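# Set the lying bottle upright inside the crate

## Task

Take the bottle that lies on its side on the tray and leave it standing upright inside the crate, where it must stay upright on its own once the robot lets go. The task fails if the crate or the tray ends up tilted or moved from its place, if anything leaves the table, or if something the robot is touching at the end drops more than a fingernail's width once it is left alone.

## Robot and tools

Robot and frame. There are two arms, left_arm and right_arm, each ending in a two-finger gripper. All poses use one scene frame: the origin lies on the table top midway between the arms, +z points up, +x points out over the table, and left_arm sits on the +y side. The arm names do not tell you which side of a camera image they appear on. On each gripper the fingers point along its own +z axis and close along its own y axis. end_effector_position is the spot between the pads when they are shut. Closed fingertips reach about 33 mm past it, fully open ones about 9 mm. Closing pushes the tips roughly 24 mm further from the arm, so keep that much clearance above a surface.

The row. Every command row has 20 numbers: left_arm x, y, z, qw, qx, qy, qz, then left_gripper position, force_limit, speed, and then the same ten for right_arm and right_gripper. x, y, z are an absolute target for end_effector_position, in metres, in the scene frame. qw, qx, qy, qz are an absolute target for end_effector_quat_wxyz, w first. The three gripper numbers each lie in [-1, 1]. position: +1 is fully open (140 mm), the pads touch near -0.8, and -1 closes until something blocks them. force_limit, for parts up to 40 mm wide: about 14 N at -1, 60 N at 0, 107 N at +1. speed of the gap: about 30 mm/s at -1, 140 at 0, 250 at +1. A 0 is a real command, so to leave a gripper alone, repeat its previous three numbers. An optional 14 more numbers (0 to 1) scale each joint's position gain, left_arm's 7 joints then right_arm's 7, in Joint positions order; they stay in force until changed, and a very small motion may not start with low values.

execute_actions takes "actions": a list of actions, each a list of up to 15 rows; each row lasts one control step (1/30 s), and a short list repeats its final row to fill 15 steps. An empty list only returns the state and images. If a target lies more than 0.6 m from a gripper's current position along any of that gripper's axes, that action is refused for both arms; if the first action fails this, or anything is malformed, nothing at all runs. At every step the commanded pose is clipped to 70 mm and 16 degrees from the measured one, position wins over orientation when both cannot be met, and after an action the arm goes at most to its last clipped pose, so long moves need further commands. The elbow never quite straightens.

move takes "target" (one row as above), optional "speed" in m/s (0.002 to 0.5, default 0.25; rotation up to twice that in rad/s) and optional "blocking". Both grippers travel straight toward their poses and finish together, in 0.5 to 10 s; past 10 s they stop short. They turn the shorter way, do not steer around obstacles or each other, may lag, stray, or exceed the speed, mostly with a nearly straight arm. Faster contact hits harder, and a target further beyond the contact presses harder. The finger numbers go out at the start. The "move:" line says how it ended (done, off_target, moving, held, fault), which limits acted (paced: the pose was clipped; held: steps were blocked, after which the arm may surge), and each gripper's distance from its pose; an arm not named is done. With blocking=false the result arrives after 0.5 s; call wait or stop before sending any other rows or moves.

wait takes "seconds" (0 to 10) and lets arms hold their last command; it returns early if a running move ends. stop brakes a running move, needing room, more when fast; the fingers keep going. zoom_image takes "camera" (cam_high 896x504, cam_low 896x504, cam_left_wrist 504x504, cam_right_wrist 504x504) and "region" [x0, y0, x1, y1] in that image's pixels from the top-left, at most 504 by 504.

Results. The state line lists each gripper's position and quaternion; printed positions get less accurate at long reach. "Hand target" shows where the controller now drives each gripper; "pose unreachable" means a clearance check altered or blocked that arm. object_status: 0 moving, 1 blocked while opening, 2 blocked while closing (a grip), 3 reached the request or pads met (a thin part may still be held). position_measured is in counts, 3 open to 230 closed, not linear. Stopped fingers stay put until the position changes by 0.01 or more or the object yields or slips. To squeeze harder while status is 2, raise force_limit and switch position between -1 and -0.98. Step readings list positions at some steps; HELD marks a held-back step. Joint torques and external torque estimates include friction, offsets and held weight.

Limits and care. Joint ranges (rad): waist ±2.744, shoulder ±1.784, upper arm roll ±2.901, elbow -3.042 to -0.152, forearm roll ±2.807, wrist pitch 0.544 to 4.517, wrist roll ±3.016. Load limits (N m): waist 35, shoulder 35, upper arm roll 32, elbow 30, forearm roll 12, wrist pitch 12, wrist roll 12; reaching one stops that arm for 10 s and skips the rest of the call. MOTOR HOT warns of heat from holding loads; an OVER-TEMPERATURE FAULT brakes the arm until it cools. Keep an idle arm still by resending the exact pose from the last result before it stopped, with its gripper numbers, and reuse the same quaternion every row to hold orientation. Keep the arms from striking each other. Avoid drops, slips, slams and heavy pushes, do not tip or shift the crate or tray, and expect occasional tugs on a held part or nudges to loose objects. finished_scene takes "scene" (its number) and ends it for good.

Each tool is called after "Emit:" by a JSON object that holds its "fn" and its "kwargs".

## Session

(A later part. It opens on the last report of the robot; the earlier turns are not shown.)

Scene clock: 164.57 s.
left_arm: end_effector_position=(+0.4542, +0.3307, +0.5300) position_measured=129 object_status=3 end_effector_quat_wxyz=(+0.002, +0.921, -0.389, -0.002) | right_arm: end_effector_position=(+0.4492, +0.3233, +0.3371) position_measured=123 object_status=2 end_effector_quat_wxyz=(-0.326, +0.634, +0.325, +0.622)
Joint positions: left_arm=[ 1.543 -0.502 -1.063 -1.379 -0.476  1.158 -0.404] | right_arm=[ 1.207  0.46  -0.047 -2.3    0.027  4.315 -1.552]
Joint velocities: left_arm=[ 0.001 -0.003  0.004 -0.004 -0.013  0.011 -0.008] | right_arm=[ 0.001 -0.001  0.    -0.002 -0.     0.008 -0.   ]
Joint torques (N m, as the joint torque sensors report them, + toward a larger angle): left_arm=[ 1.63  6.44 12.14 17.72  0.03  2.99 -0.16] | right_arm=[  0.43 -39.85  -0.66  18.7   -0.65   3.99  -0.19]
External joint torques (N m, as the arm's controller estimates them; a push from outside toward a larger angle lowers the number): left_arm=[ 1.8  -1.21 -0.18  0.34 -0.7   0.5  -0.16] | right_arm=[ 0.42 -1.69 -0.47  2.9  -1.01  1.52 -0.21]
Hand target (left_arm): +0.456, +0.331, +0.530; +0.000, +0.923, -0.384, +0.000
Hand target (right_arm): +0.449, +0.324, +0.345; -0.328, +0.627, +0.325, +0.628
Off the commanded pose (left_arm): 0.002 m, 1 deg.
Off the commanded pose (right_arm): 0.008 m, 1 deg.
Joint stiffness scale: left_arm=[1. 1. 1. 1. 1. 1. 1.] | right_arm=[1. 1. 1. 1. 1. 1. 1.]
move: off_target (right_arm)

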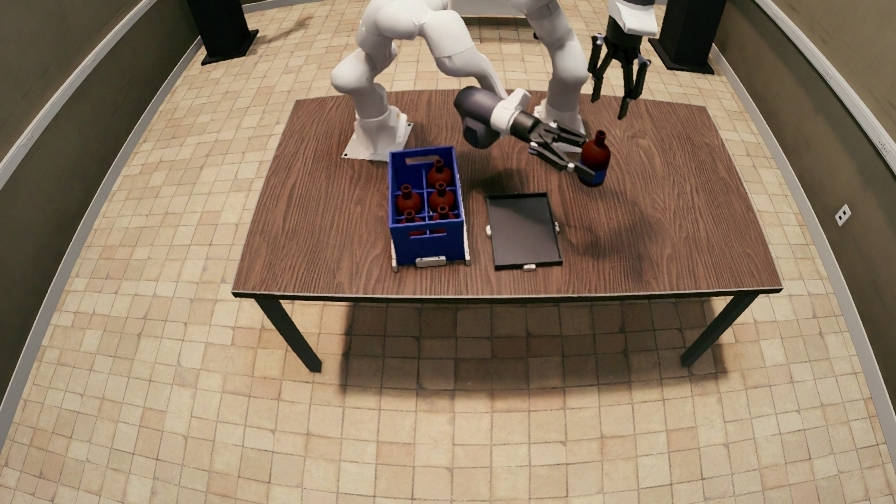

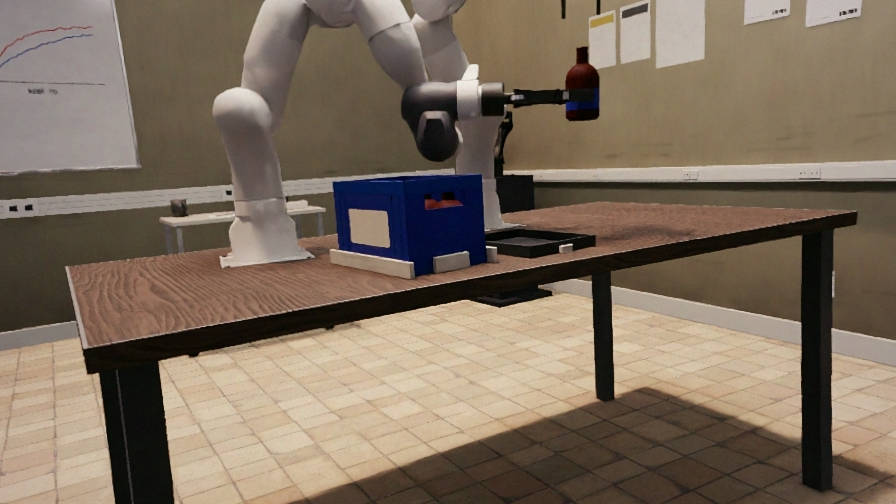

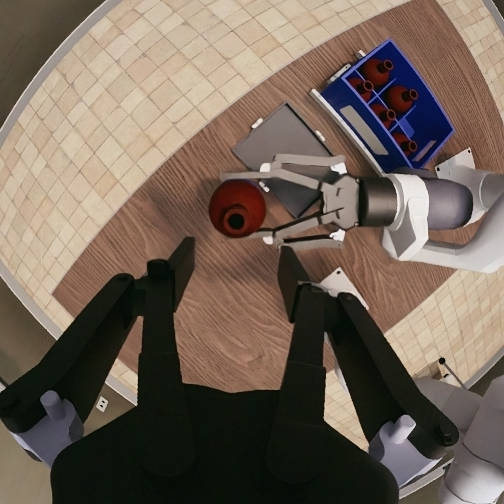

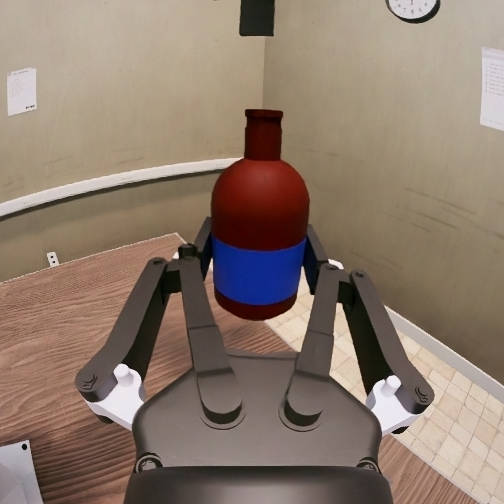

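Emit:
{"fn": "move", "kwargs": {"target": [0.461,0.326,0.478,0,0.9239,-0.3827,0,0.0,0,0, 0.45,0.325,0.345,-0.3265,0.6272,0.3265,0.6272,-1,0.4,-0.3], "speed": 0.12}}

Scene clock: 173.63 s.
left_arm: end_effector_position=(+0.4604, +0.3257, +0.4781) position_measured=129 object_status=3 end_effector_quat_wxyz=(+0.001, +0.925, -0.380, -0.002) | right_arm: end_effector_position=(+0.4504, +0.3234, +0.3380) position_measured=123 object_status=2 end_effector_quat_wxyz=(-0.325, +0.633, +0.325, +0.623)
Joint positions: left_arm=[ 1.469 -0.593 -1.018 -1.582 -0.517  1.278 -0.382] | right_arm=[ 1.207  0.462 -0.049 -2.297  0.026  4.315 -1.552]
Joint velocities: left_arm=[-0.007  0.001  0.001 -0.003 -0.001  0.016  0.004] | right_arm=[-0.    -0.001 -0.002 -0.001  0.001 -0.    -0.001]
Joint torques (N m, as the joint torque sensors report them, + toward a larger angle): left_arm=[-0.16  7.73 14.53 18.54  0.33  2.9   0.27] | right_arm=[  1.01 -40.89  -0.74  19.34  -0.7    3.    -0.29]
External joint torques (N m, as the arm's controller estimates them; a push from outside toward a larger angle lowers the number): left_arm=[-0.27 -0.19 -0.34  0.34 -0.47  0.4   0.27] | right_arm=[ 1.08 -2.62 -0.46  3.44 -1.08  0.53 -0.32]
Hand target (left_arm): +0.462, +0.326, +0.479; +0.000, +0.924, -0.383, +0.000
Hand target (right_arm): +0.450, +0.325, +0.345; -0.326, +0.627, +0.326, +0.627
Off the commanded pose (left_arm): 0.001 m, 0 deg.
Off the commanded pose (right_arm): 0.007 m, 1 deg.
Joint stiffness scale: left_arm=[1. 1. 1. 1. 1. 1. 1.] | right_arm=[1. 1. 1. 1. 1. 1. 1.]
move: off_target (right_arm)

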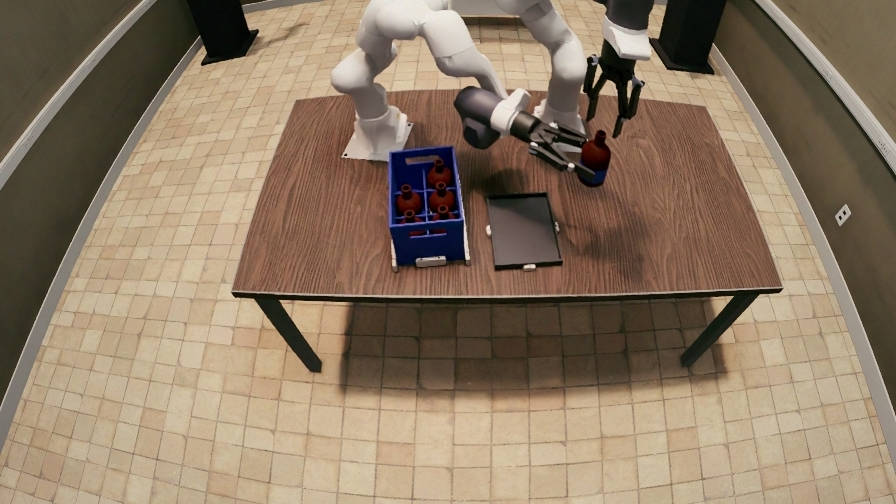

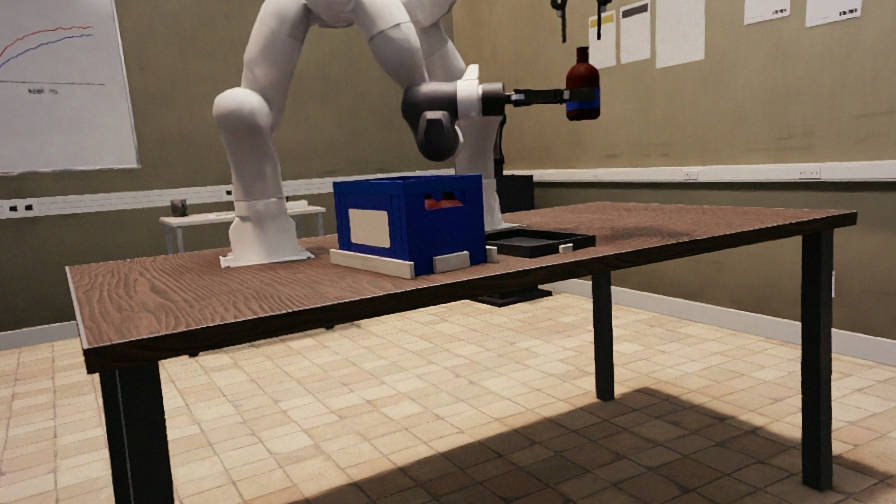

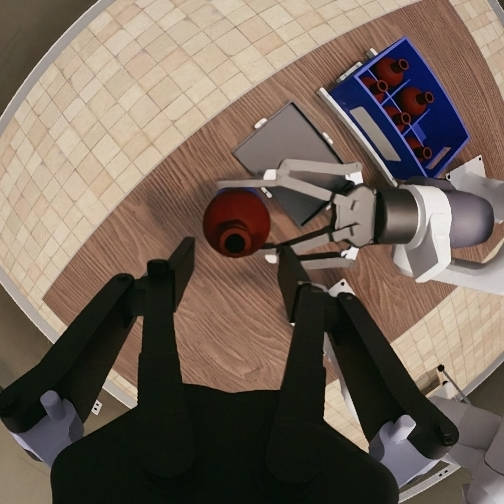

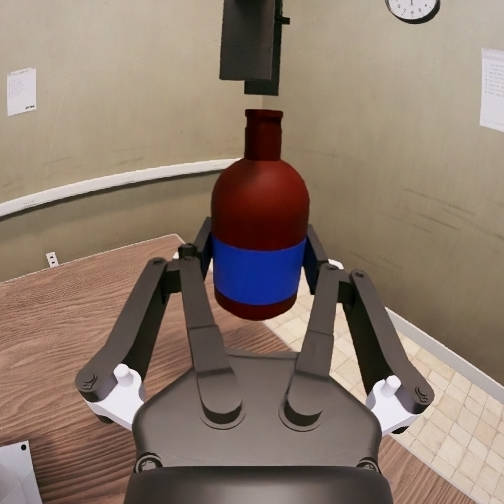

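Emit:
{"fn": "move", "kwargs": {"target": [0.469,0.321,0.441,0,0.9239,-0.3827,0,0.0,0,0, 0.4504,0.3234,0.345,-0.3265,0.6272,0.3265,0.6272,-1,0.4,-0.3], "speed": 0.08}}

Emit:
{"fn": "zoom_image", "kwargs": {"camera": "cam_low", "region": [520, 10, 650, 130]}}

Scene clock: 185.37 s.
left_arm: end_effector_position=(+0.4681, +0.3220, +0.4417) position_measured=129 object_status=3 end_effector_quat_wxyz=(+0.001, +0.925, -0.379, -0.001) | right_arm: end_effector_position=(+0.4507, +0.3234, +0.3378) position_measured=123 object_status=2 end_effector_quat_wxyz=(-0.325, +0.633, +0.327, +0.623)
Joint positions: left_arm=[ 1.443 -0.63  -1.03  -1.693 -0.542  1.362 -0.371] | right_arm=[ 1.207  0.462 -0.051 -2.296  0.022  4.314 -1.552]
Joint velocities: left_arm=[-0.007 -0.    -0.001 -0.001  0.001  0.015 -0.001] | right_arm=[ 0.    -0.    -0.001 -0.001 -0.002 -0.     0.001]
Joint torques (N m, as the joint torque sensors report them, + toward a larger angle): left_arm=[-0.21  7.69 13.95 18.81  0.32  2.99  0.29] | right_arm=[  0.21 -42.18  -0.67  17.14  -0.7    3.39  -0.17]
External joint torques (N m, as the arm's controller estimates them; a push from outside toward a larger angle lowers the number): left_arm=[-0.24 -0.27 -1.9   0.08 -0.48  0.5   0.29] | right_arm=[ 0.22 -3.92 -0.42  1.26 -1.08  0.91 -0.2 ]
Hand target (left_arm): +0.470, +0.321, +0.441; +0.000, +0.924, -0.383, +0.000
Hand target (right_arm): +0.450, +0.323, +0.345; -0.326, +0.627, +0.326, +0.627
Off the commanded pose (left_arm): 0.002 m, 1 deg.
Off the commanded pose (right_arm): 0.007 m, 1 deg.
Joint stiffness scale: left_arm=[1. 1. 1. 1. 1. 1. 1.] | right_arm=[1. 1. 1. 1. 1. 1. 1.]
move: off_target (right_arm)

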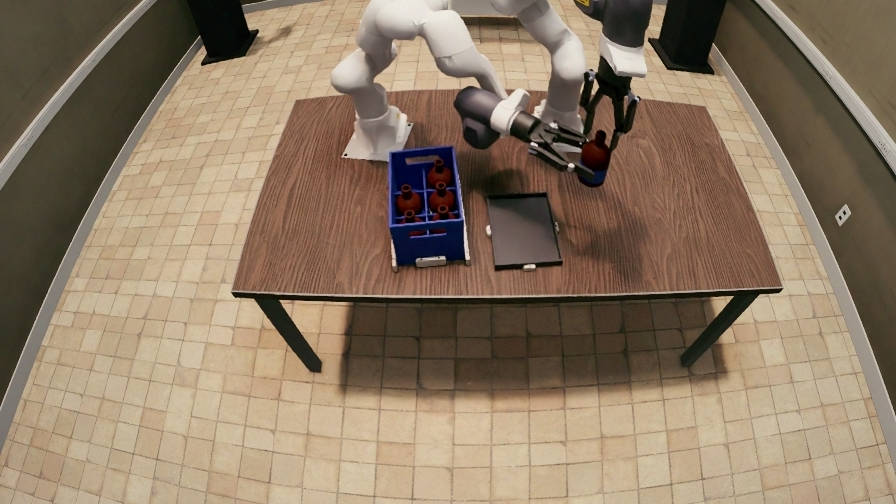

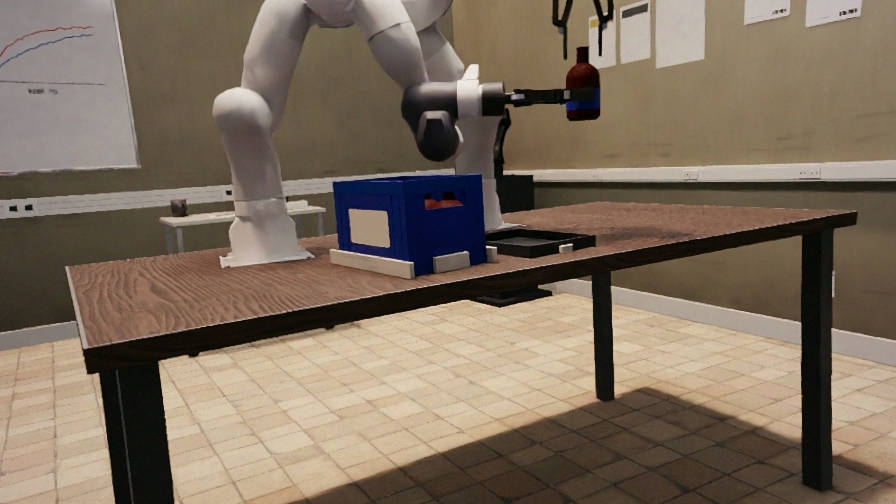

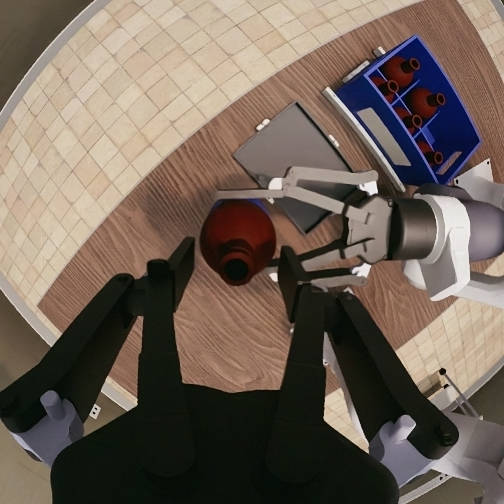

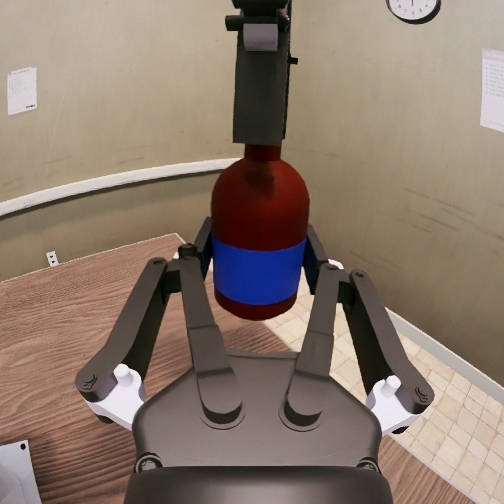

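Region (520, 10, 650, 130) of cam_low's 896x504 image, scaled by 3.877, with more detail than that image has; it fills the top 465 rows of this view, and the rest is white.

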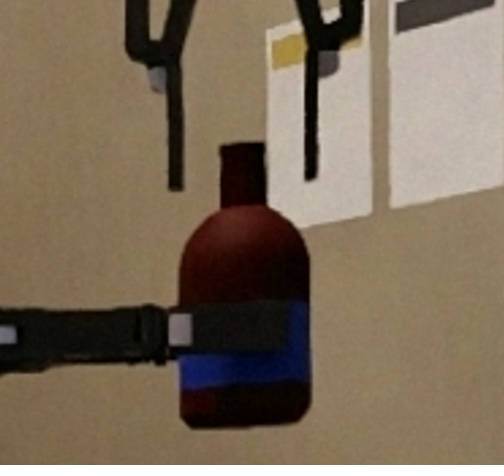

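Emit:
{"fn": "execute_actions", "kwargs": {"actions": [[[0.468,0.322,0.438,0,0.9239,-0.3827,0,-1,0.6,-0.4, 0.4504,0.3234,0.345,-0.3265,0.6272,0.3265,0.6272,-1,0.4,-0.3]],[[0.468,0.322,0.438,0,0.9239,-0.3827,0,-1,0.6,-0.4, 0.4504,0.3234,0.345,-0.3265,0.6272,0.3265,0.6272,-1,0.4,-0.3]]]}}

Emit:
{"fn": "zoom_image", "kwargs": {"camera": "cam_low", "region": [520, 10, 650, 130]}}

Scene clock: 191.87 s.
left_arm: end_effector_position=(+0.4678, +0.3217, +0.4379) position_measured=198 object_status=2 end_effector_quat_wxyz=(+0.001, +0.925, -0.380, -0.001) | right_arm: end_effector_position=(+0.4509, +0.3232, +0.3378) position_measured=123 object_status=2 end_effector_quat_wxyz=(-0.325, +0.633, +0.326, +0.623)
Joint positions: left_arm=[ 1.432 -0.633 -1.025 -1.709 -0.542  1.374 -0.368] | right_arm=[ 1.207  0.461 -0.051 -2.297  0.022  4.314 -1.552]
Joint velocities: left_arm=[-0.001 -0.    -0.    -0.001  0.001  0.001 -0.002] | right_arm=[ 0.     0.001  0.     0.001 -0.001  0.001  0.001]
Joint torques (N m, as the joint torque sensors report them, + toward a larger angle): left_arm=[-0.59  7.4  15.55 18.85  0.77  2.91  0.26] | right_arm=[  0.36 -42.07  -0.47  17.09  -0.65   3.39  -0.19]
External joint torques (N m, as the arm's controller estimates them; a push from outside toward a larger angle lowers the number): left_arm=[-0.58 -0.28 -0.36 -0.03 -0.03  0.41  0.26] | right_arm=[ 0.38 -4.04 -0.21  1.29 -1.02  0.93 -0.21]
External joint torques at the end of the 1st action: left_arm=[ 0.02 -0.35 -0.26  0.31 -0.11  0.48  0.28] | right_arm=[ 0.26 -4.   -0.92  1.16 -1.01  0.92 -0.23]
Hand target (left_arm): +0.468, +0.322, +0.438; +0.000, +0.924, -0.383, -0.000
Hand target (right_arm): +0.450, +0.323, +0.345; -0.326, +0.627, +0.326, +0.627
Off the commanded pose (left_arm): 0.000 m, 0 deg.
Off the commanded pose (right_arm): 0.007 m, 1 deg.
Joint stiffness scale: left_arm=[1. 1. 1. 1. 1. 1. 1.] | right_arm=[1. 1. 1. 1. 1. 1. 1.]
Step readings (end_effector_position; steps 1 to 15: 1st action; 16 to 30: 2nd action):
0: left_arm (+0.4687, +0.3222, +0.4418) | right_arm (+0.4507, +0.3233, +0.3378)
1: left_arm (+0.4685, +0.3222, +0.4412) | right_arm (+0.4507, +0.3233, +0.3378)
2: left_arm (+0.4679, +0.3223, +0.4400) | right_arm (+0.4507, +0.3233, +0.3378)
4: left_arm (+0.4672, +0.3220, +0.4384) | right_arm (+0.4507, +0.3233, +0.3378)
8: left_arm (+0.4671, +0.3218, +0.4376) | right_arm (+0.4507, +0.3233, +0.3378)
15: left_arm (+0.4676, +0.3219, +0.4379) | right_arm (+0.4508, +0.3233, +0.3378)
16: left_arm (+0.4677, +0.3219, +0.4379) | right_arm (+0.4508, +0.3232, +0.3378)
17: left_arm (+0.4677, +0.3218, +0.4379) | right_arm (+0.4508, +0.3232, +0.3378)
19: left_arm (+0.4677, +0.3218, +0.4379) | right_arm (+0.4508, +0.3232, +0.3378)
23: left_arm (+0.4677, +0.3218, +0.4379) | right_arm (+0.4509, +0.3232, +0.3378)
30: end_effector_position above

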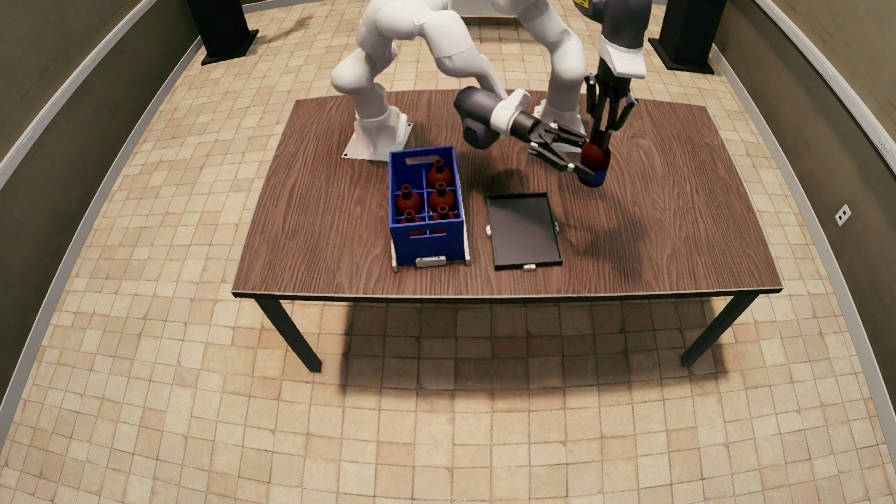

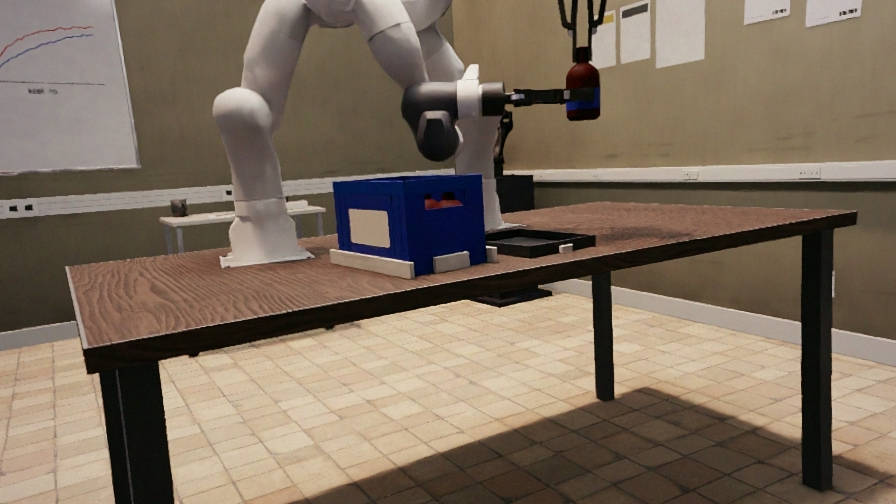

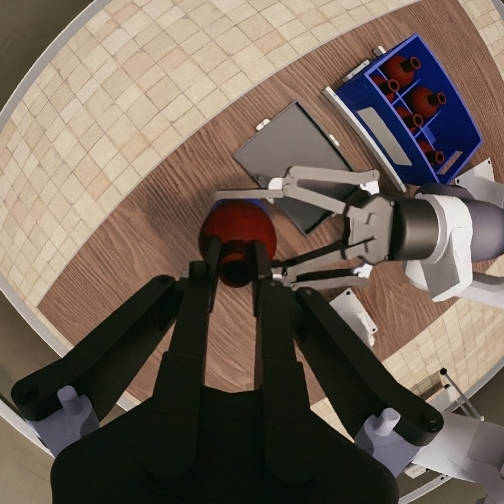

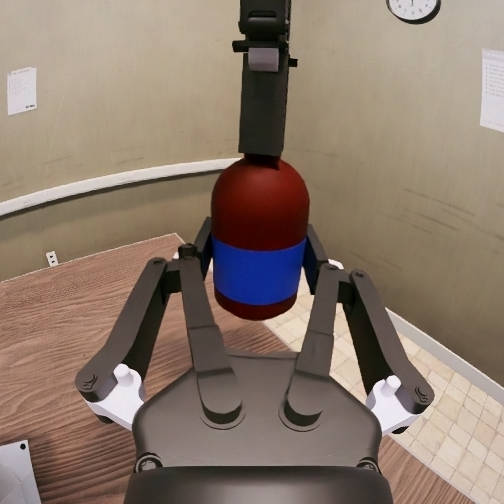

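Region (520, 10, 650, 130) of cam_low's 896x504 image, scaled by 3.877, with more detail than that image has; it fills the top 465 rows of this view, and the rest is white.

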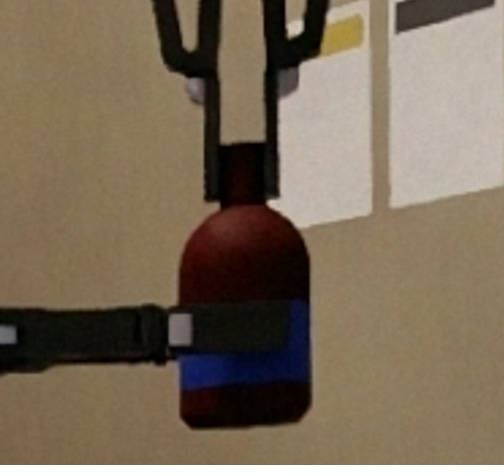

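Emit:
{"fn": "execute_actions", "kwargs": {"actions": [[[0.468,0.322,0.438,0,0.9239,-0.3827,0,-1,0.6,-0.4, 0.4504,0.3234,0.339,-0.3265,0.6272,0.3265,0.6272,1,0.4,0.2]]]}}

Emit:
{"fn": "move", "kwargs": {"target": [0.468,0.322,0.50,0,0.9239,-0.3827,0,-1,0.6,-0.4, 0.4504,0.3234,0.315,-0.3265,0.6272,0.3265,0.6272,1,0.4,0.2], "speed": 0.15}}

Scene clock: 207.87 s.
left_arm: end_effector_position=(+0.4673, +0.3218, +0.4371) position_measured=198 object_status=2 end_effector_quat_wxyz=(+0.002, +0.925, -0.380, -0.001) | right_arm: end_effector_position=(+0.4508, +0.3228, +0.3374) position_measured=5 object_status=0 end_effector_quat_wxyz=(-0.326, +0.630, +0.325, +0.625)
Joint positions: left_arm=[ 1.431 -0.633 -1.025 -1.711 -0.542  1.374 -0.368] | right_arm=[ 1.207  0.47  -0.052 -2.293  0.022  4.328 -1.552]
Joint velocities: left_arm=[ 0.     0.001 -0.     0.001 -0.001  0.001 -0.   ] | right_arm=[-0.001 -0.    -0.001  0.001 -0.     0.005 -0.001]
Joint torques (N m, as the joint torque sensors report them, + toward a larger angle): left_arm=[-0.25  7.44 15.5  20.27  0.81  2.96  0.26] | right_arm=[  0.3  -37.71  -0.2   17.32  -0.57   2.99  -0.09]
External joint torques (N m, as the arm's controller estimates them; a push from outside toward a larger angle lowers the number): left_arm=[-0.2  -0.15 -0.33  1.34  0.03  0.46  0.26] | right_arm=[ 0.38  0.49  0.12  1.58 -0.95  0.58 -0.12]
Hand target (left_arm): +0.468, +0.322, +0.438; +0.000, +0.924, -0.383, -0.000
Hand target (right_arm): +0.450, +0.323, +0.339; -0.326, +0.627, +0.326, +0.627
Off the commanded pose (left_arm): 0.001 m, 0 deg.
Off the commanded pose (right_arm): 0.002 m, 0 deg.
Joint stiffness scale: left_arm=[1. 1. 1. 1. 1. 1. 1.] | right_arm=[1. 1. 1. 1. 1. 1. 1.]
Step readings (end_effector_position):
0: left_arm (+0.4678, +0.3217, +0.4379) | right_arm (+0.4509, +0.3231, +0.3378)
1: left_arm (+0.4678, +0.3217, +0.4379) | right_arm (+0.4510, +0.3232, +0.3377)
2: left_arm (+0.4675, +0.3217, +0.4376) | right_arm (+0.4512, +0.3231, +0.3373)
4: left_arm (+0.4674, +0.3218, +0.4373) | right_arm (+0.4511, +0.3230, +0.3363)
8: left_arm (+0.4673, +0.3218, +0.4372) | right_arm (+0.4509, +0.3229, +0.3363)
15: end_effector_position above

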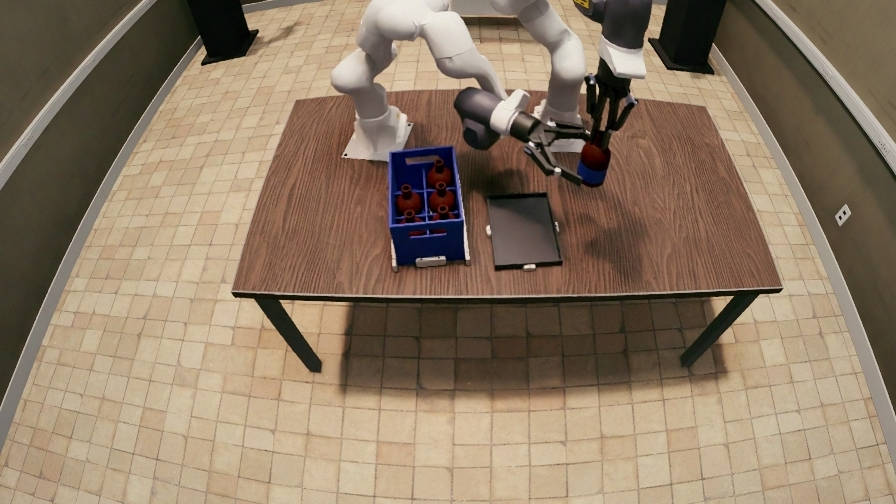

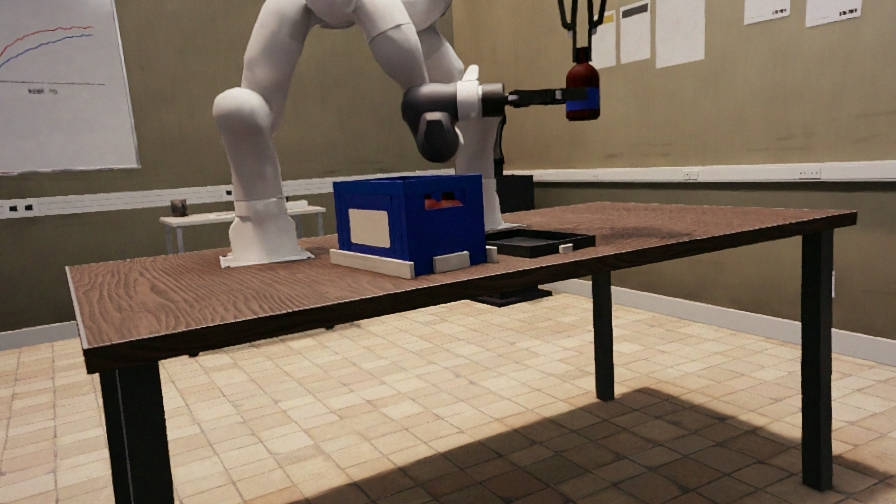

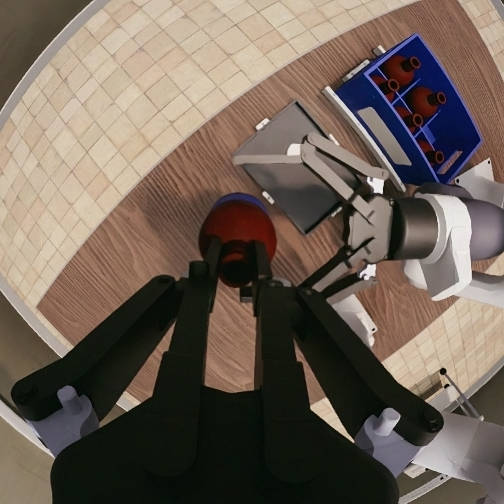

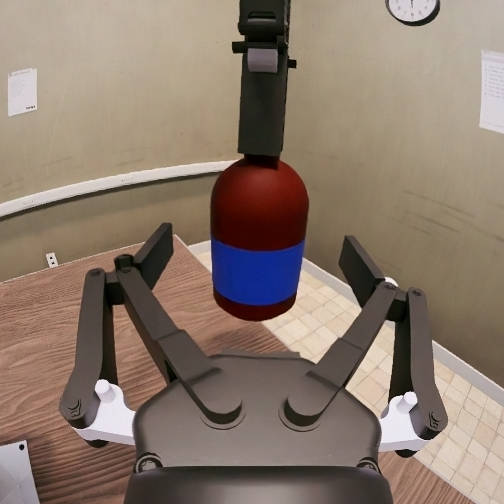

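Scene clock: 208.93 s.
left_arm: end_effector_position=(+0.4675, +0.3223, +0.4987) position_measured=198 object_status=2 end_effector_quat_wxyz=(+0.000, +0.923, -0.386, +0.000) | right_arm: end_effector_position=(+0.4505, +0.3233, +0.3133) position_measured=3 object_status=3 end_effector_quat_wxyz=(-0.325, +0.629, +0.327, +0.626)
Joint positions: left_arm=[ 1.513 -0.544 -1.066 -1.483 -0.5    1.24  -0.407] | right_arm=[ 1.207  0.535 -0.052 -2.274  0.022  4.373 -1.552]
Joint velocities: left_arm=[ 0.006  0.    -0.     0.001  0.    -0.014 -0.008] | right_arm=[-0.002  0.001 -0.     0.    -0.002  0.004 -0.   ]
Joint torques (N m, as the joint torque sensors report them, + toward a larger angle): left_arm=[ 1.43  8.03 12.05 21.21  0.59  2.31 -0.23] | right_arm=[ -0.38 -38.72  -0.05  16.58  -0.47   2.99   0.06]
External joint torques (N m, as the arm's controller estimates them; a push from outside toward a larger angle lowers the number): left_arm=[ 1.46 -0.24 -1.76  3.2  -0.17 -0.21 -0.23] | right_arm=[-0.29  0.44  0.3   1.69 -0.82  0.59  0.03]
Hand target (left_arm): +0.467, +0.322, +0.499; -0.000, +0.924, -0.383, -0.000
Hand target (right_arm): +0.450, +0.324, +0.315; -0.327, +0.627, +0.326, +0.627
Off the commanded pose (left_arm): 0.001 m, 0 deg.
Off the commanded pose (right_arm): 0.002 m, 0 deg.
Joint stiffness scale: left_arm=[1. 1. 1. 1. 1. 1. 1.] | right_arm=[1. 1. 1. 1. 1. 1. 1.]
move: done

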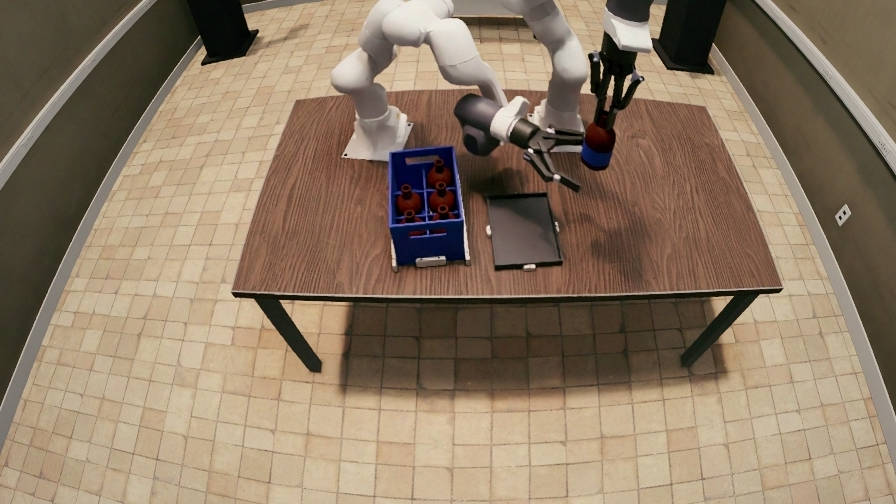

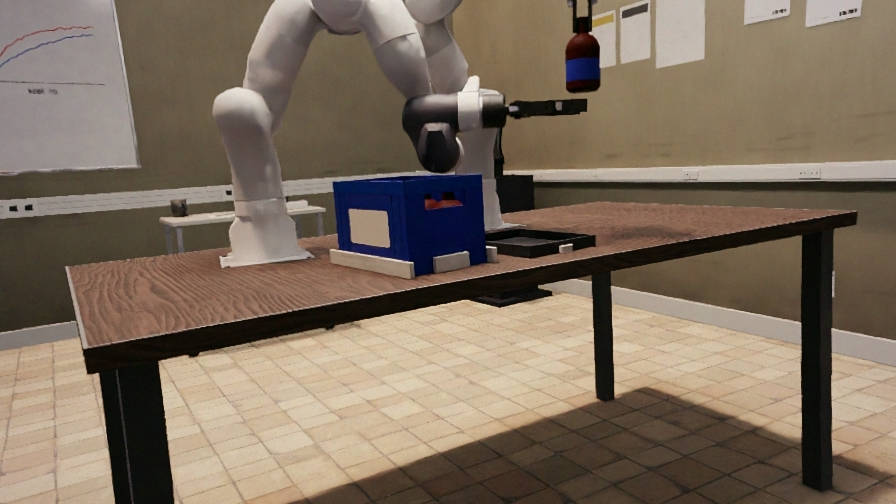

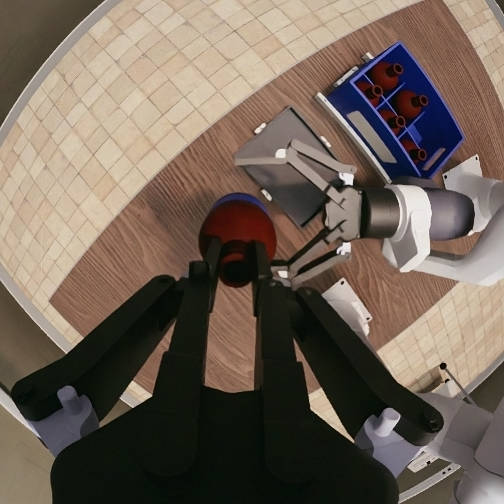

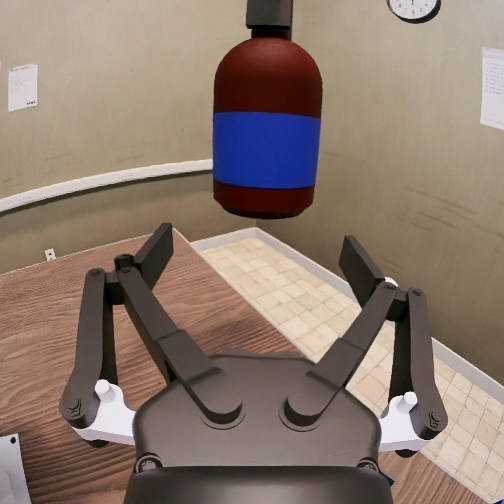

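Emit:
{"fn": "move", "kwargs": {"target": [0.325,-0.145,0.40,0,0.9239,-0.3827,0,-1,0.6,-0.4, 0.50,-0.62,0.40,0,0.9239,-0.3827,0,1,0.4,0.2], "speed": 0.4}}

action 0: the call puts the target (right_arm/x, right_arm/y, right_arm/z) 0.744 m from right_arm's end_effector_position in the last result along the gripper's own z axis as it stood there; a target may be at most 0.6 m away along each of those axes, so nothing of the call was run and nothing moved. Command a nearer target, and go on from there in a later call.

Emit:
{"fn": "move", "kwargs": {"target": [0.36,-0.02,0.41,0,0.9239,-0.3827,0,-1,0.6,-0.4, 0.50,-0.37,0.40,0,1,0,0,1,0.4,0.2], "speed": 0.4}}

Emit:
{"fn": "move", "kwargs": {"target": [0.325,-0.145,0.37,0,0.9239,-0.3827,0,-1,0.6,-0.4, 0.46,-0.62,0.40,0,1,0,0,1,0.4,0.2], "speed": 0.3}}

Scene clock: 231.40 s.
left_arm: end_effector_position=(+0.3583, -0.0227, +0.4063) position_measured=198 object_status=2 end_effector_quat_wxyz=(+0.002, +0.920, -0.391, -0.001) | right_arm: end_effector_position=(+0.5135, -0.3795, +0.3967) position_measured=3 object_status=3 end_effector_quat_wxyz=(+0.010, +1.000, -0.006, +0.001)
Joint positions: left_arm=[ 1.121 -1.064 -1.028 -1.646 -0.969  1.141 -0.833] | right_arm=[ 0.586 -0.228 -0.484 -1.837 -0.126  1.637 -1.621]
Joint velocities: left_arm=[-0.001 -0.001  0.     0.001 -0.001  0.    -0.021] | right_arm=[ 0.001  0.001 -0.001  0.002 -0.002 -0.012 -0.021]
Joint torques (N m, as the joint torque sensors report them, + toward a larger angle): left_arm=[ 1.52 24.27 23.95 12.51  0.14  2.36 -0.26] | right_arm=[  0.97 -20.14   2.89  26.13   0.5    1.87  -0.33]
External joint torques (N m, as the arm's controller estimates them; a push from outside toward a larger angle lowers the number): left_arm=[ 1.48 -0.53  0.33  2.3  -0.62 -0.17 -0.26] | right_arm=[ 0.96  0.37 -0.31  2.25 -0.33 -0.67 -0.33]
Hand target (left_arm): +0.359, -0.023, +0.408; +0.002, +0.923, -0.386, +0.000
Hand target (right_arm): +0.512, -0.380, +0.396; +0.011, +1.000, -0.001, -0.002
Off the commanded pose (left_arm): 0.005 m, 1 deg.
Off the commanded pose (right_arm): 0.017 m, 1 deg.
Joint stiffness scale: left_arm=[1. 1. 1. 1. 1. 1. 1.] | right_arm=[1. 1. 1. 1. 1. 1. 1.]
move: off_target (left_arm, right_arm); limits=paced

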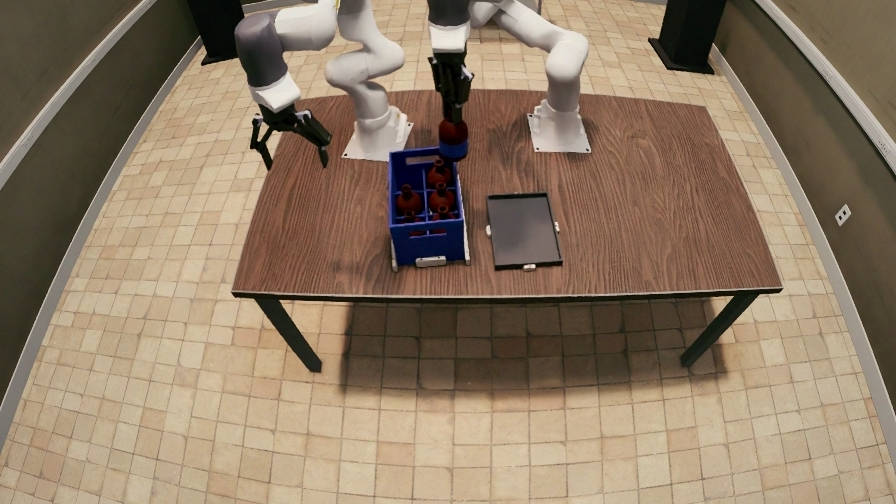

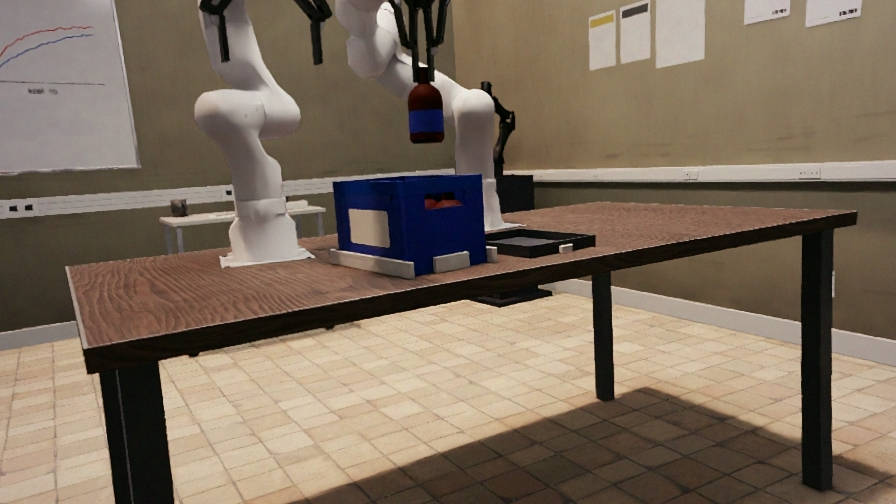

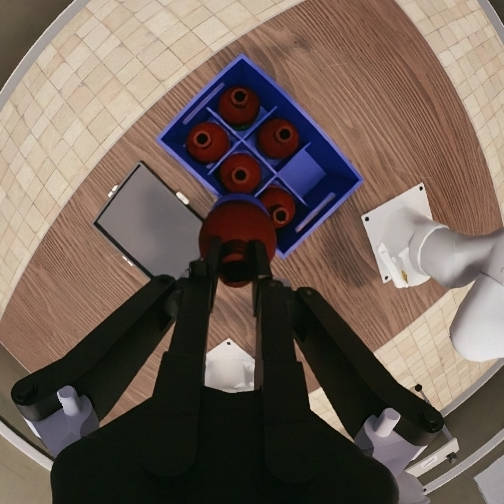

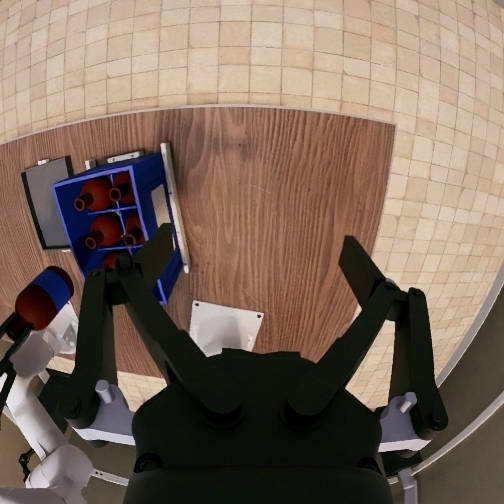

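Scene clock: 233.37 s.
left_arm: end_effector_position=(+0.3236, -0.1450, +0.3677) position_measured=198 object_status=2 end_effector_quat_wxyz=(+0.000, +0.922, -0.387, -0.001) | right_arm: end_effector_position=(+0.4587, -0.6231, +0.3992) position_measured=3 object_status=3 end_effector_quat_wxyz=(+0.005, +1.000, -0.007, -0.004)
Joint positions: left_arm=[ 1.126 -1.145 -1.137 -1.486 -1.141  1.138 -1.085] | right_arm=[ 0.49  -0.076 -0.899 -1.661 -0.073  1.613 -2.145]
Joint velocities: left_arm=[-0.     0.    -0.    -0.003 -0.001 -0.    -0.009] | right_arm=[-0.     0.004  0.     0.002  0.003 -0.004 -0.031]
Joint torques (N m, as the joint torque sensors report them, + toward a larger angle): left_arm=[ 1.37 32.82 24.9   8.97  0.33  2.46 -0.29] | right_arm=[  0.68 -17.25   1.57  26.11   1.73   1.81  -0.26]
External joint torques (N m, as the arm's controller estimates them; a push from outside toward a larger angle lowers the number): left_arm=[ 1.32  0.67 -0.46  2.09 -0.44 -0.05 -0.29] | right_arm=[ 0.68  0.4  -0.29  2.27  0.86 -0.69 -0.26]
Hand target (left_arm): +0.324, -0.145, +0.369; +0.001, +0.924, -0.383, -0.001
Hand target (right_arm): +0.459, -0.622, +0.399; +0.003, +1.000, -0.000, -0.005
Off the commanded pose (left_arm): 0.003 m, 1 deg.
Off the commanded pose (right_arm): 0.003 m, 1 deg.
Joint stiffness scale: left_arm=[1. 1. 1. 1. 1. 1. 1.] | right_arm=[1. 1. 1. 1. 1. 1. 1.]
move: done

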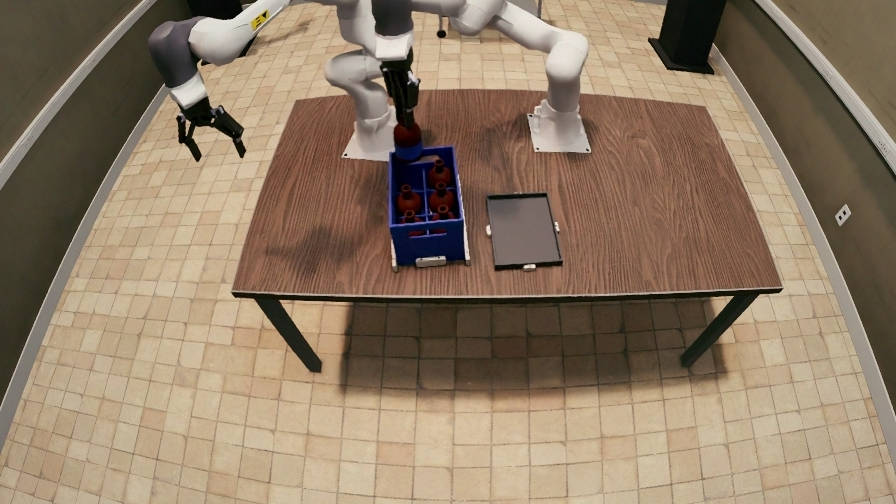

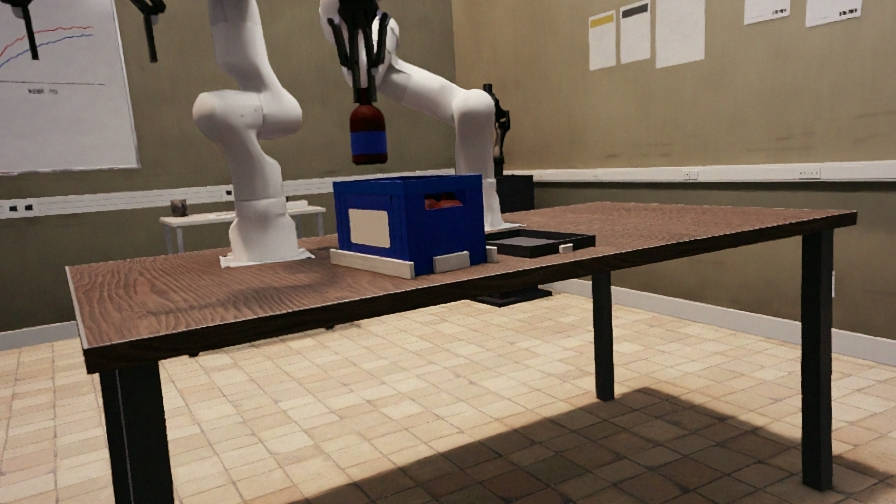

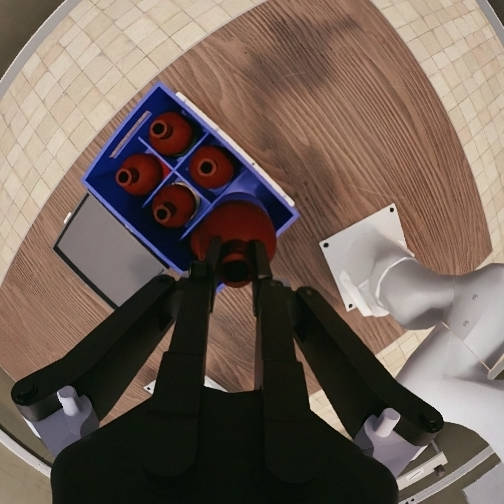

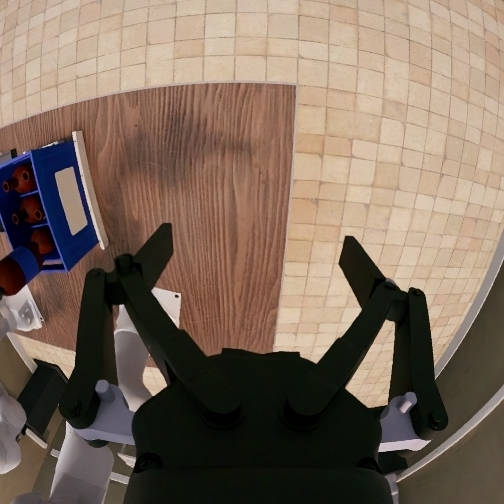

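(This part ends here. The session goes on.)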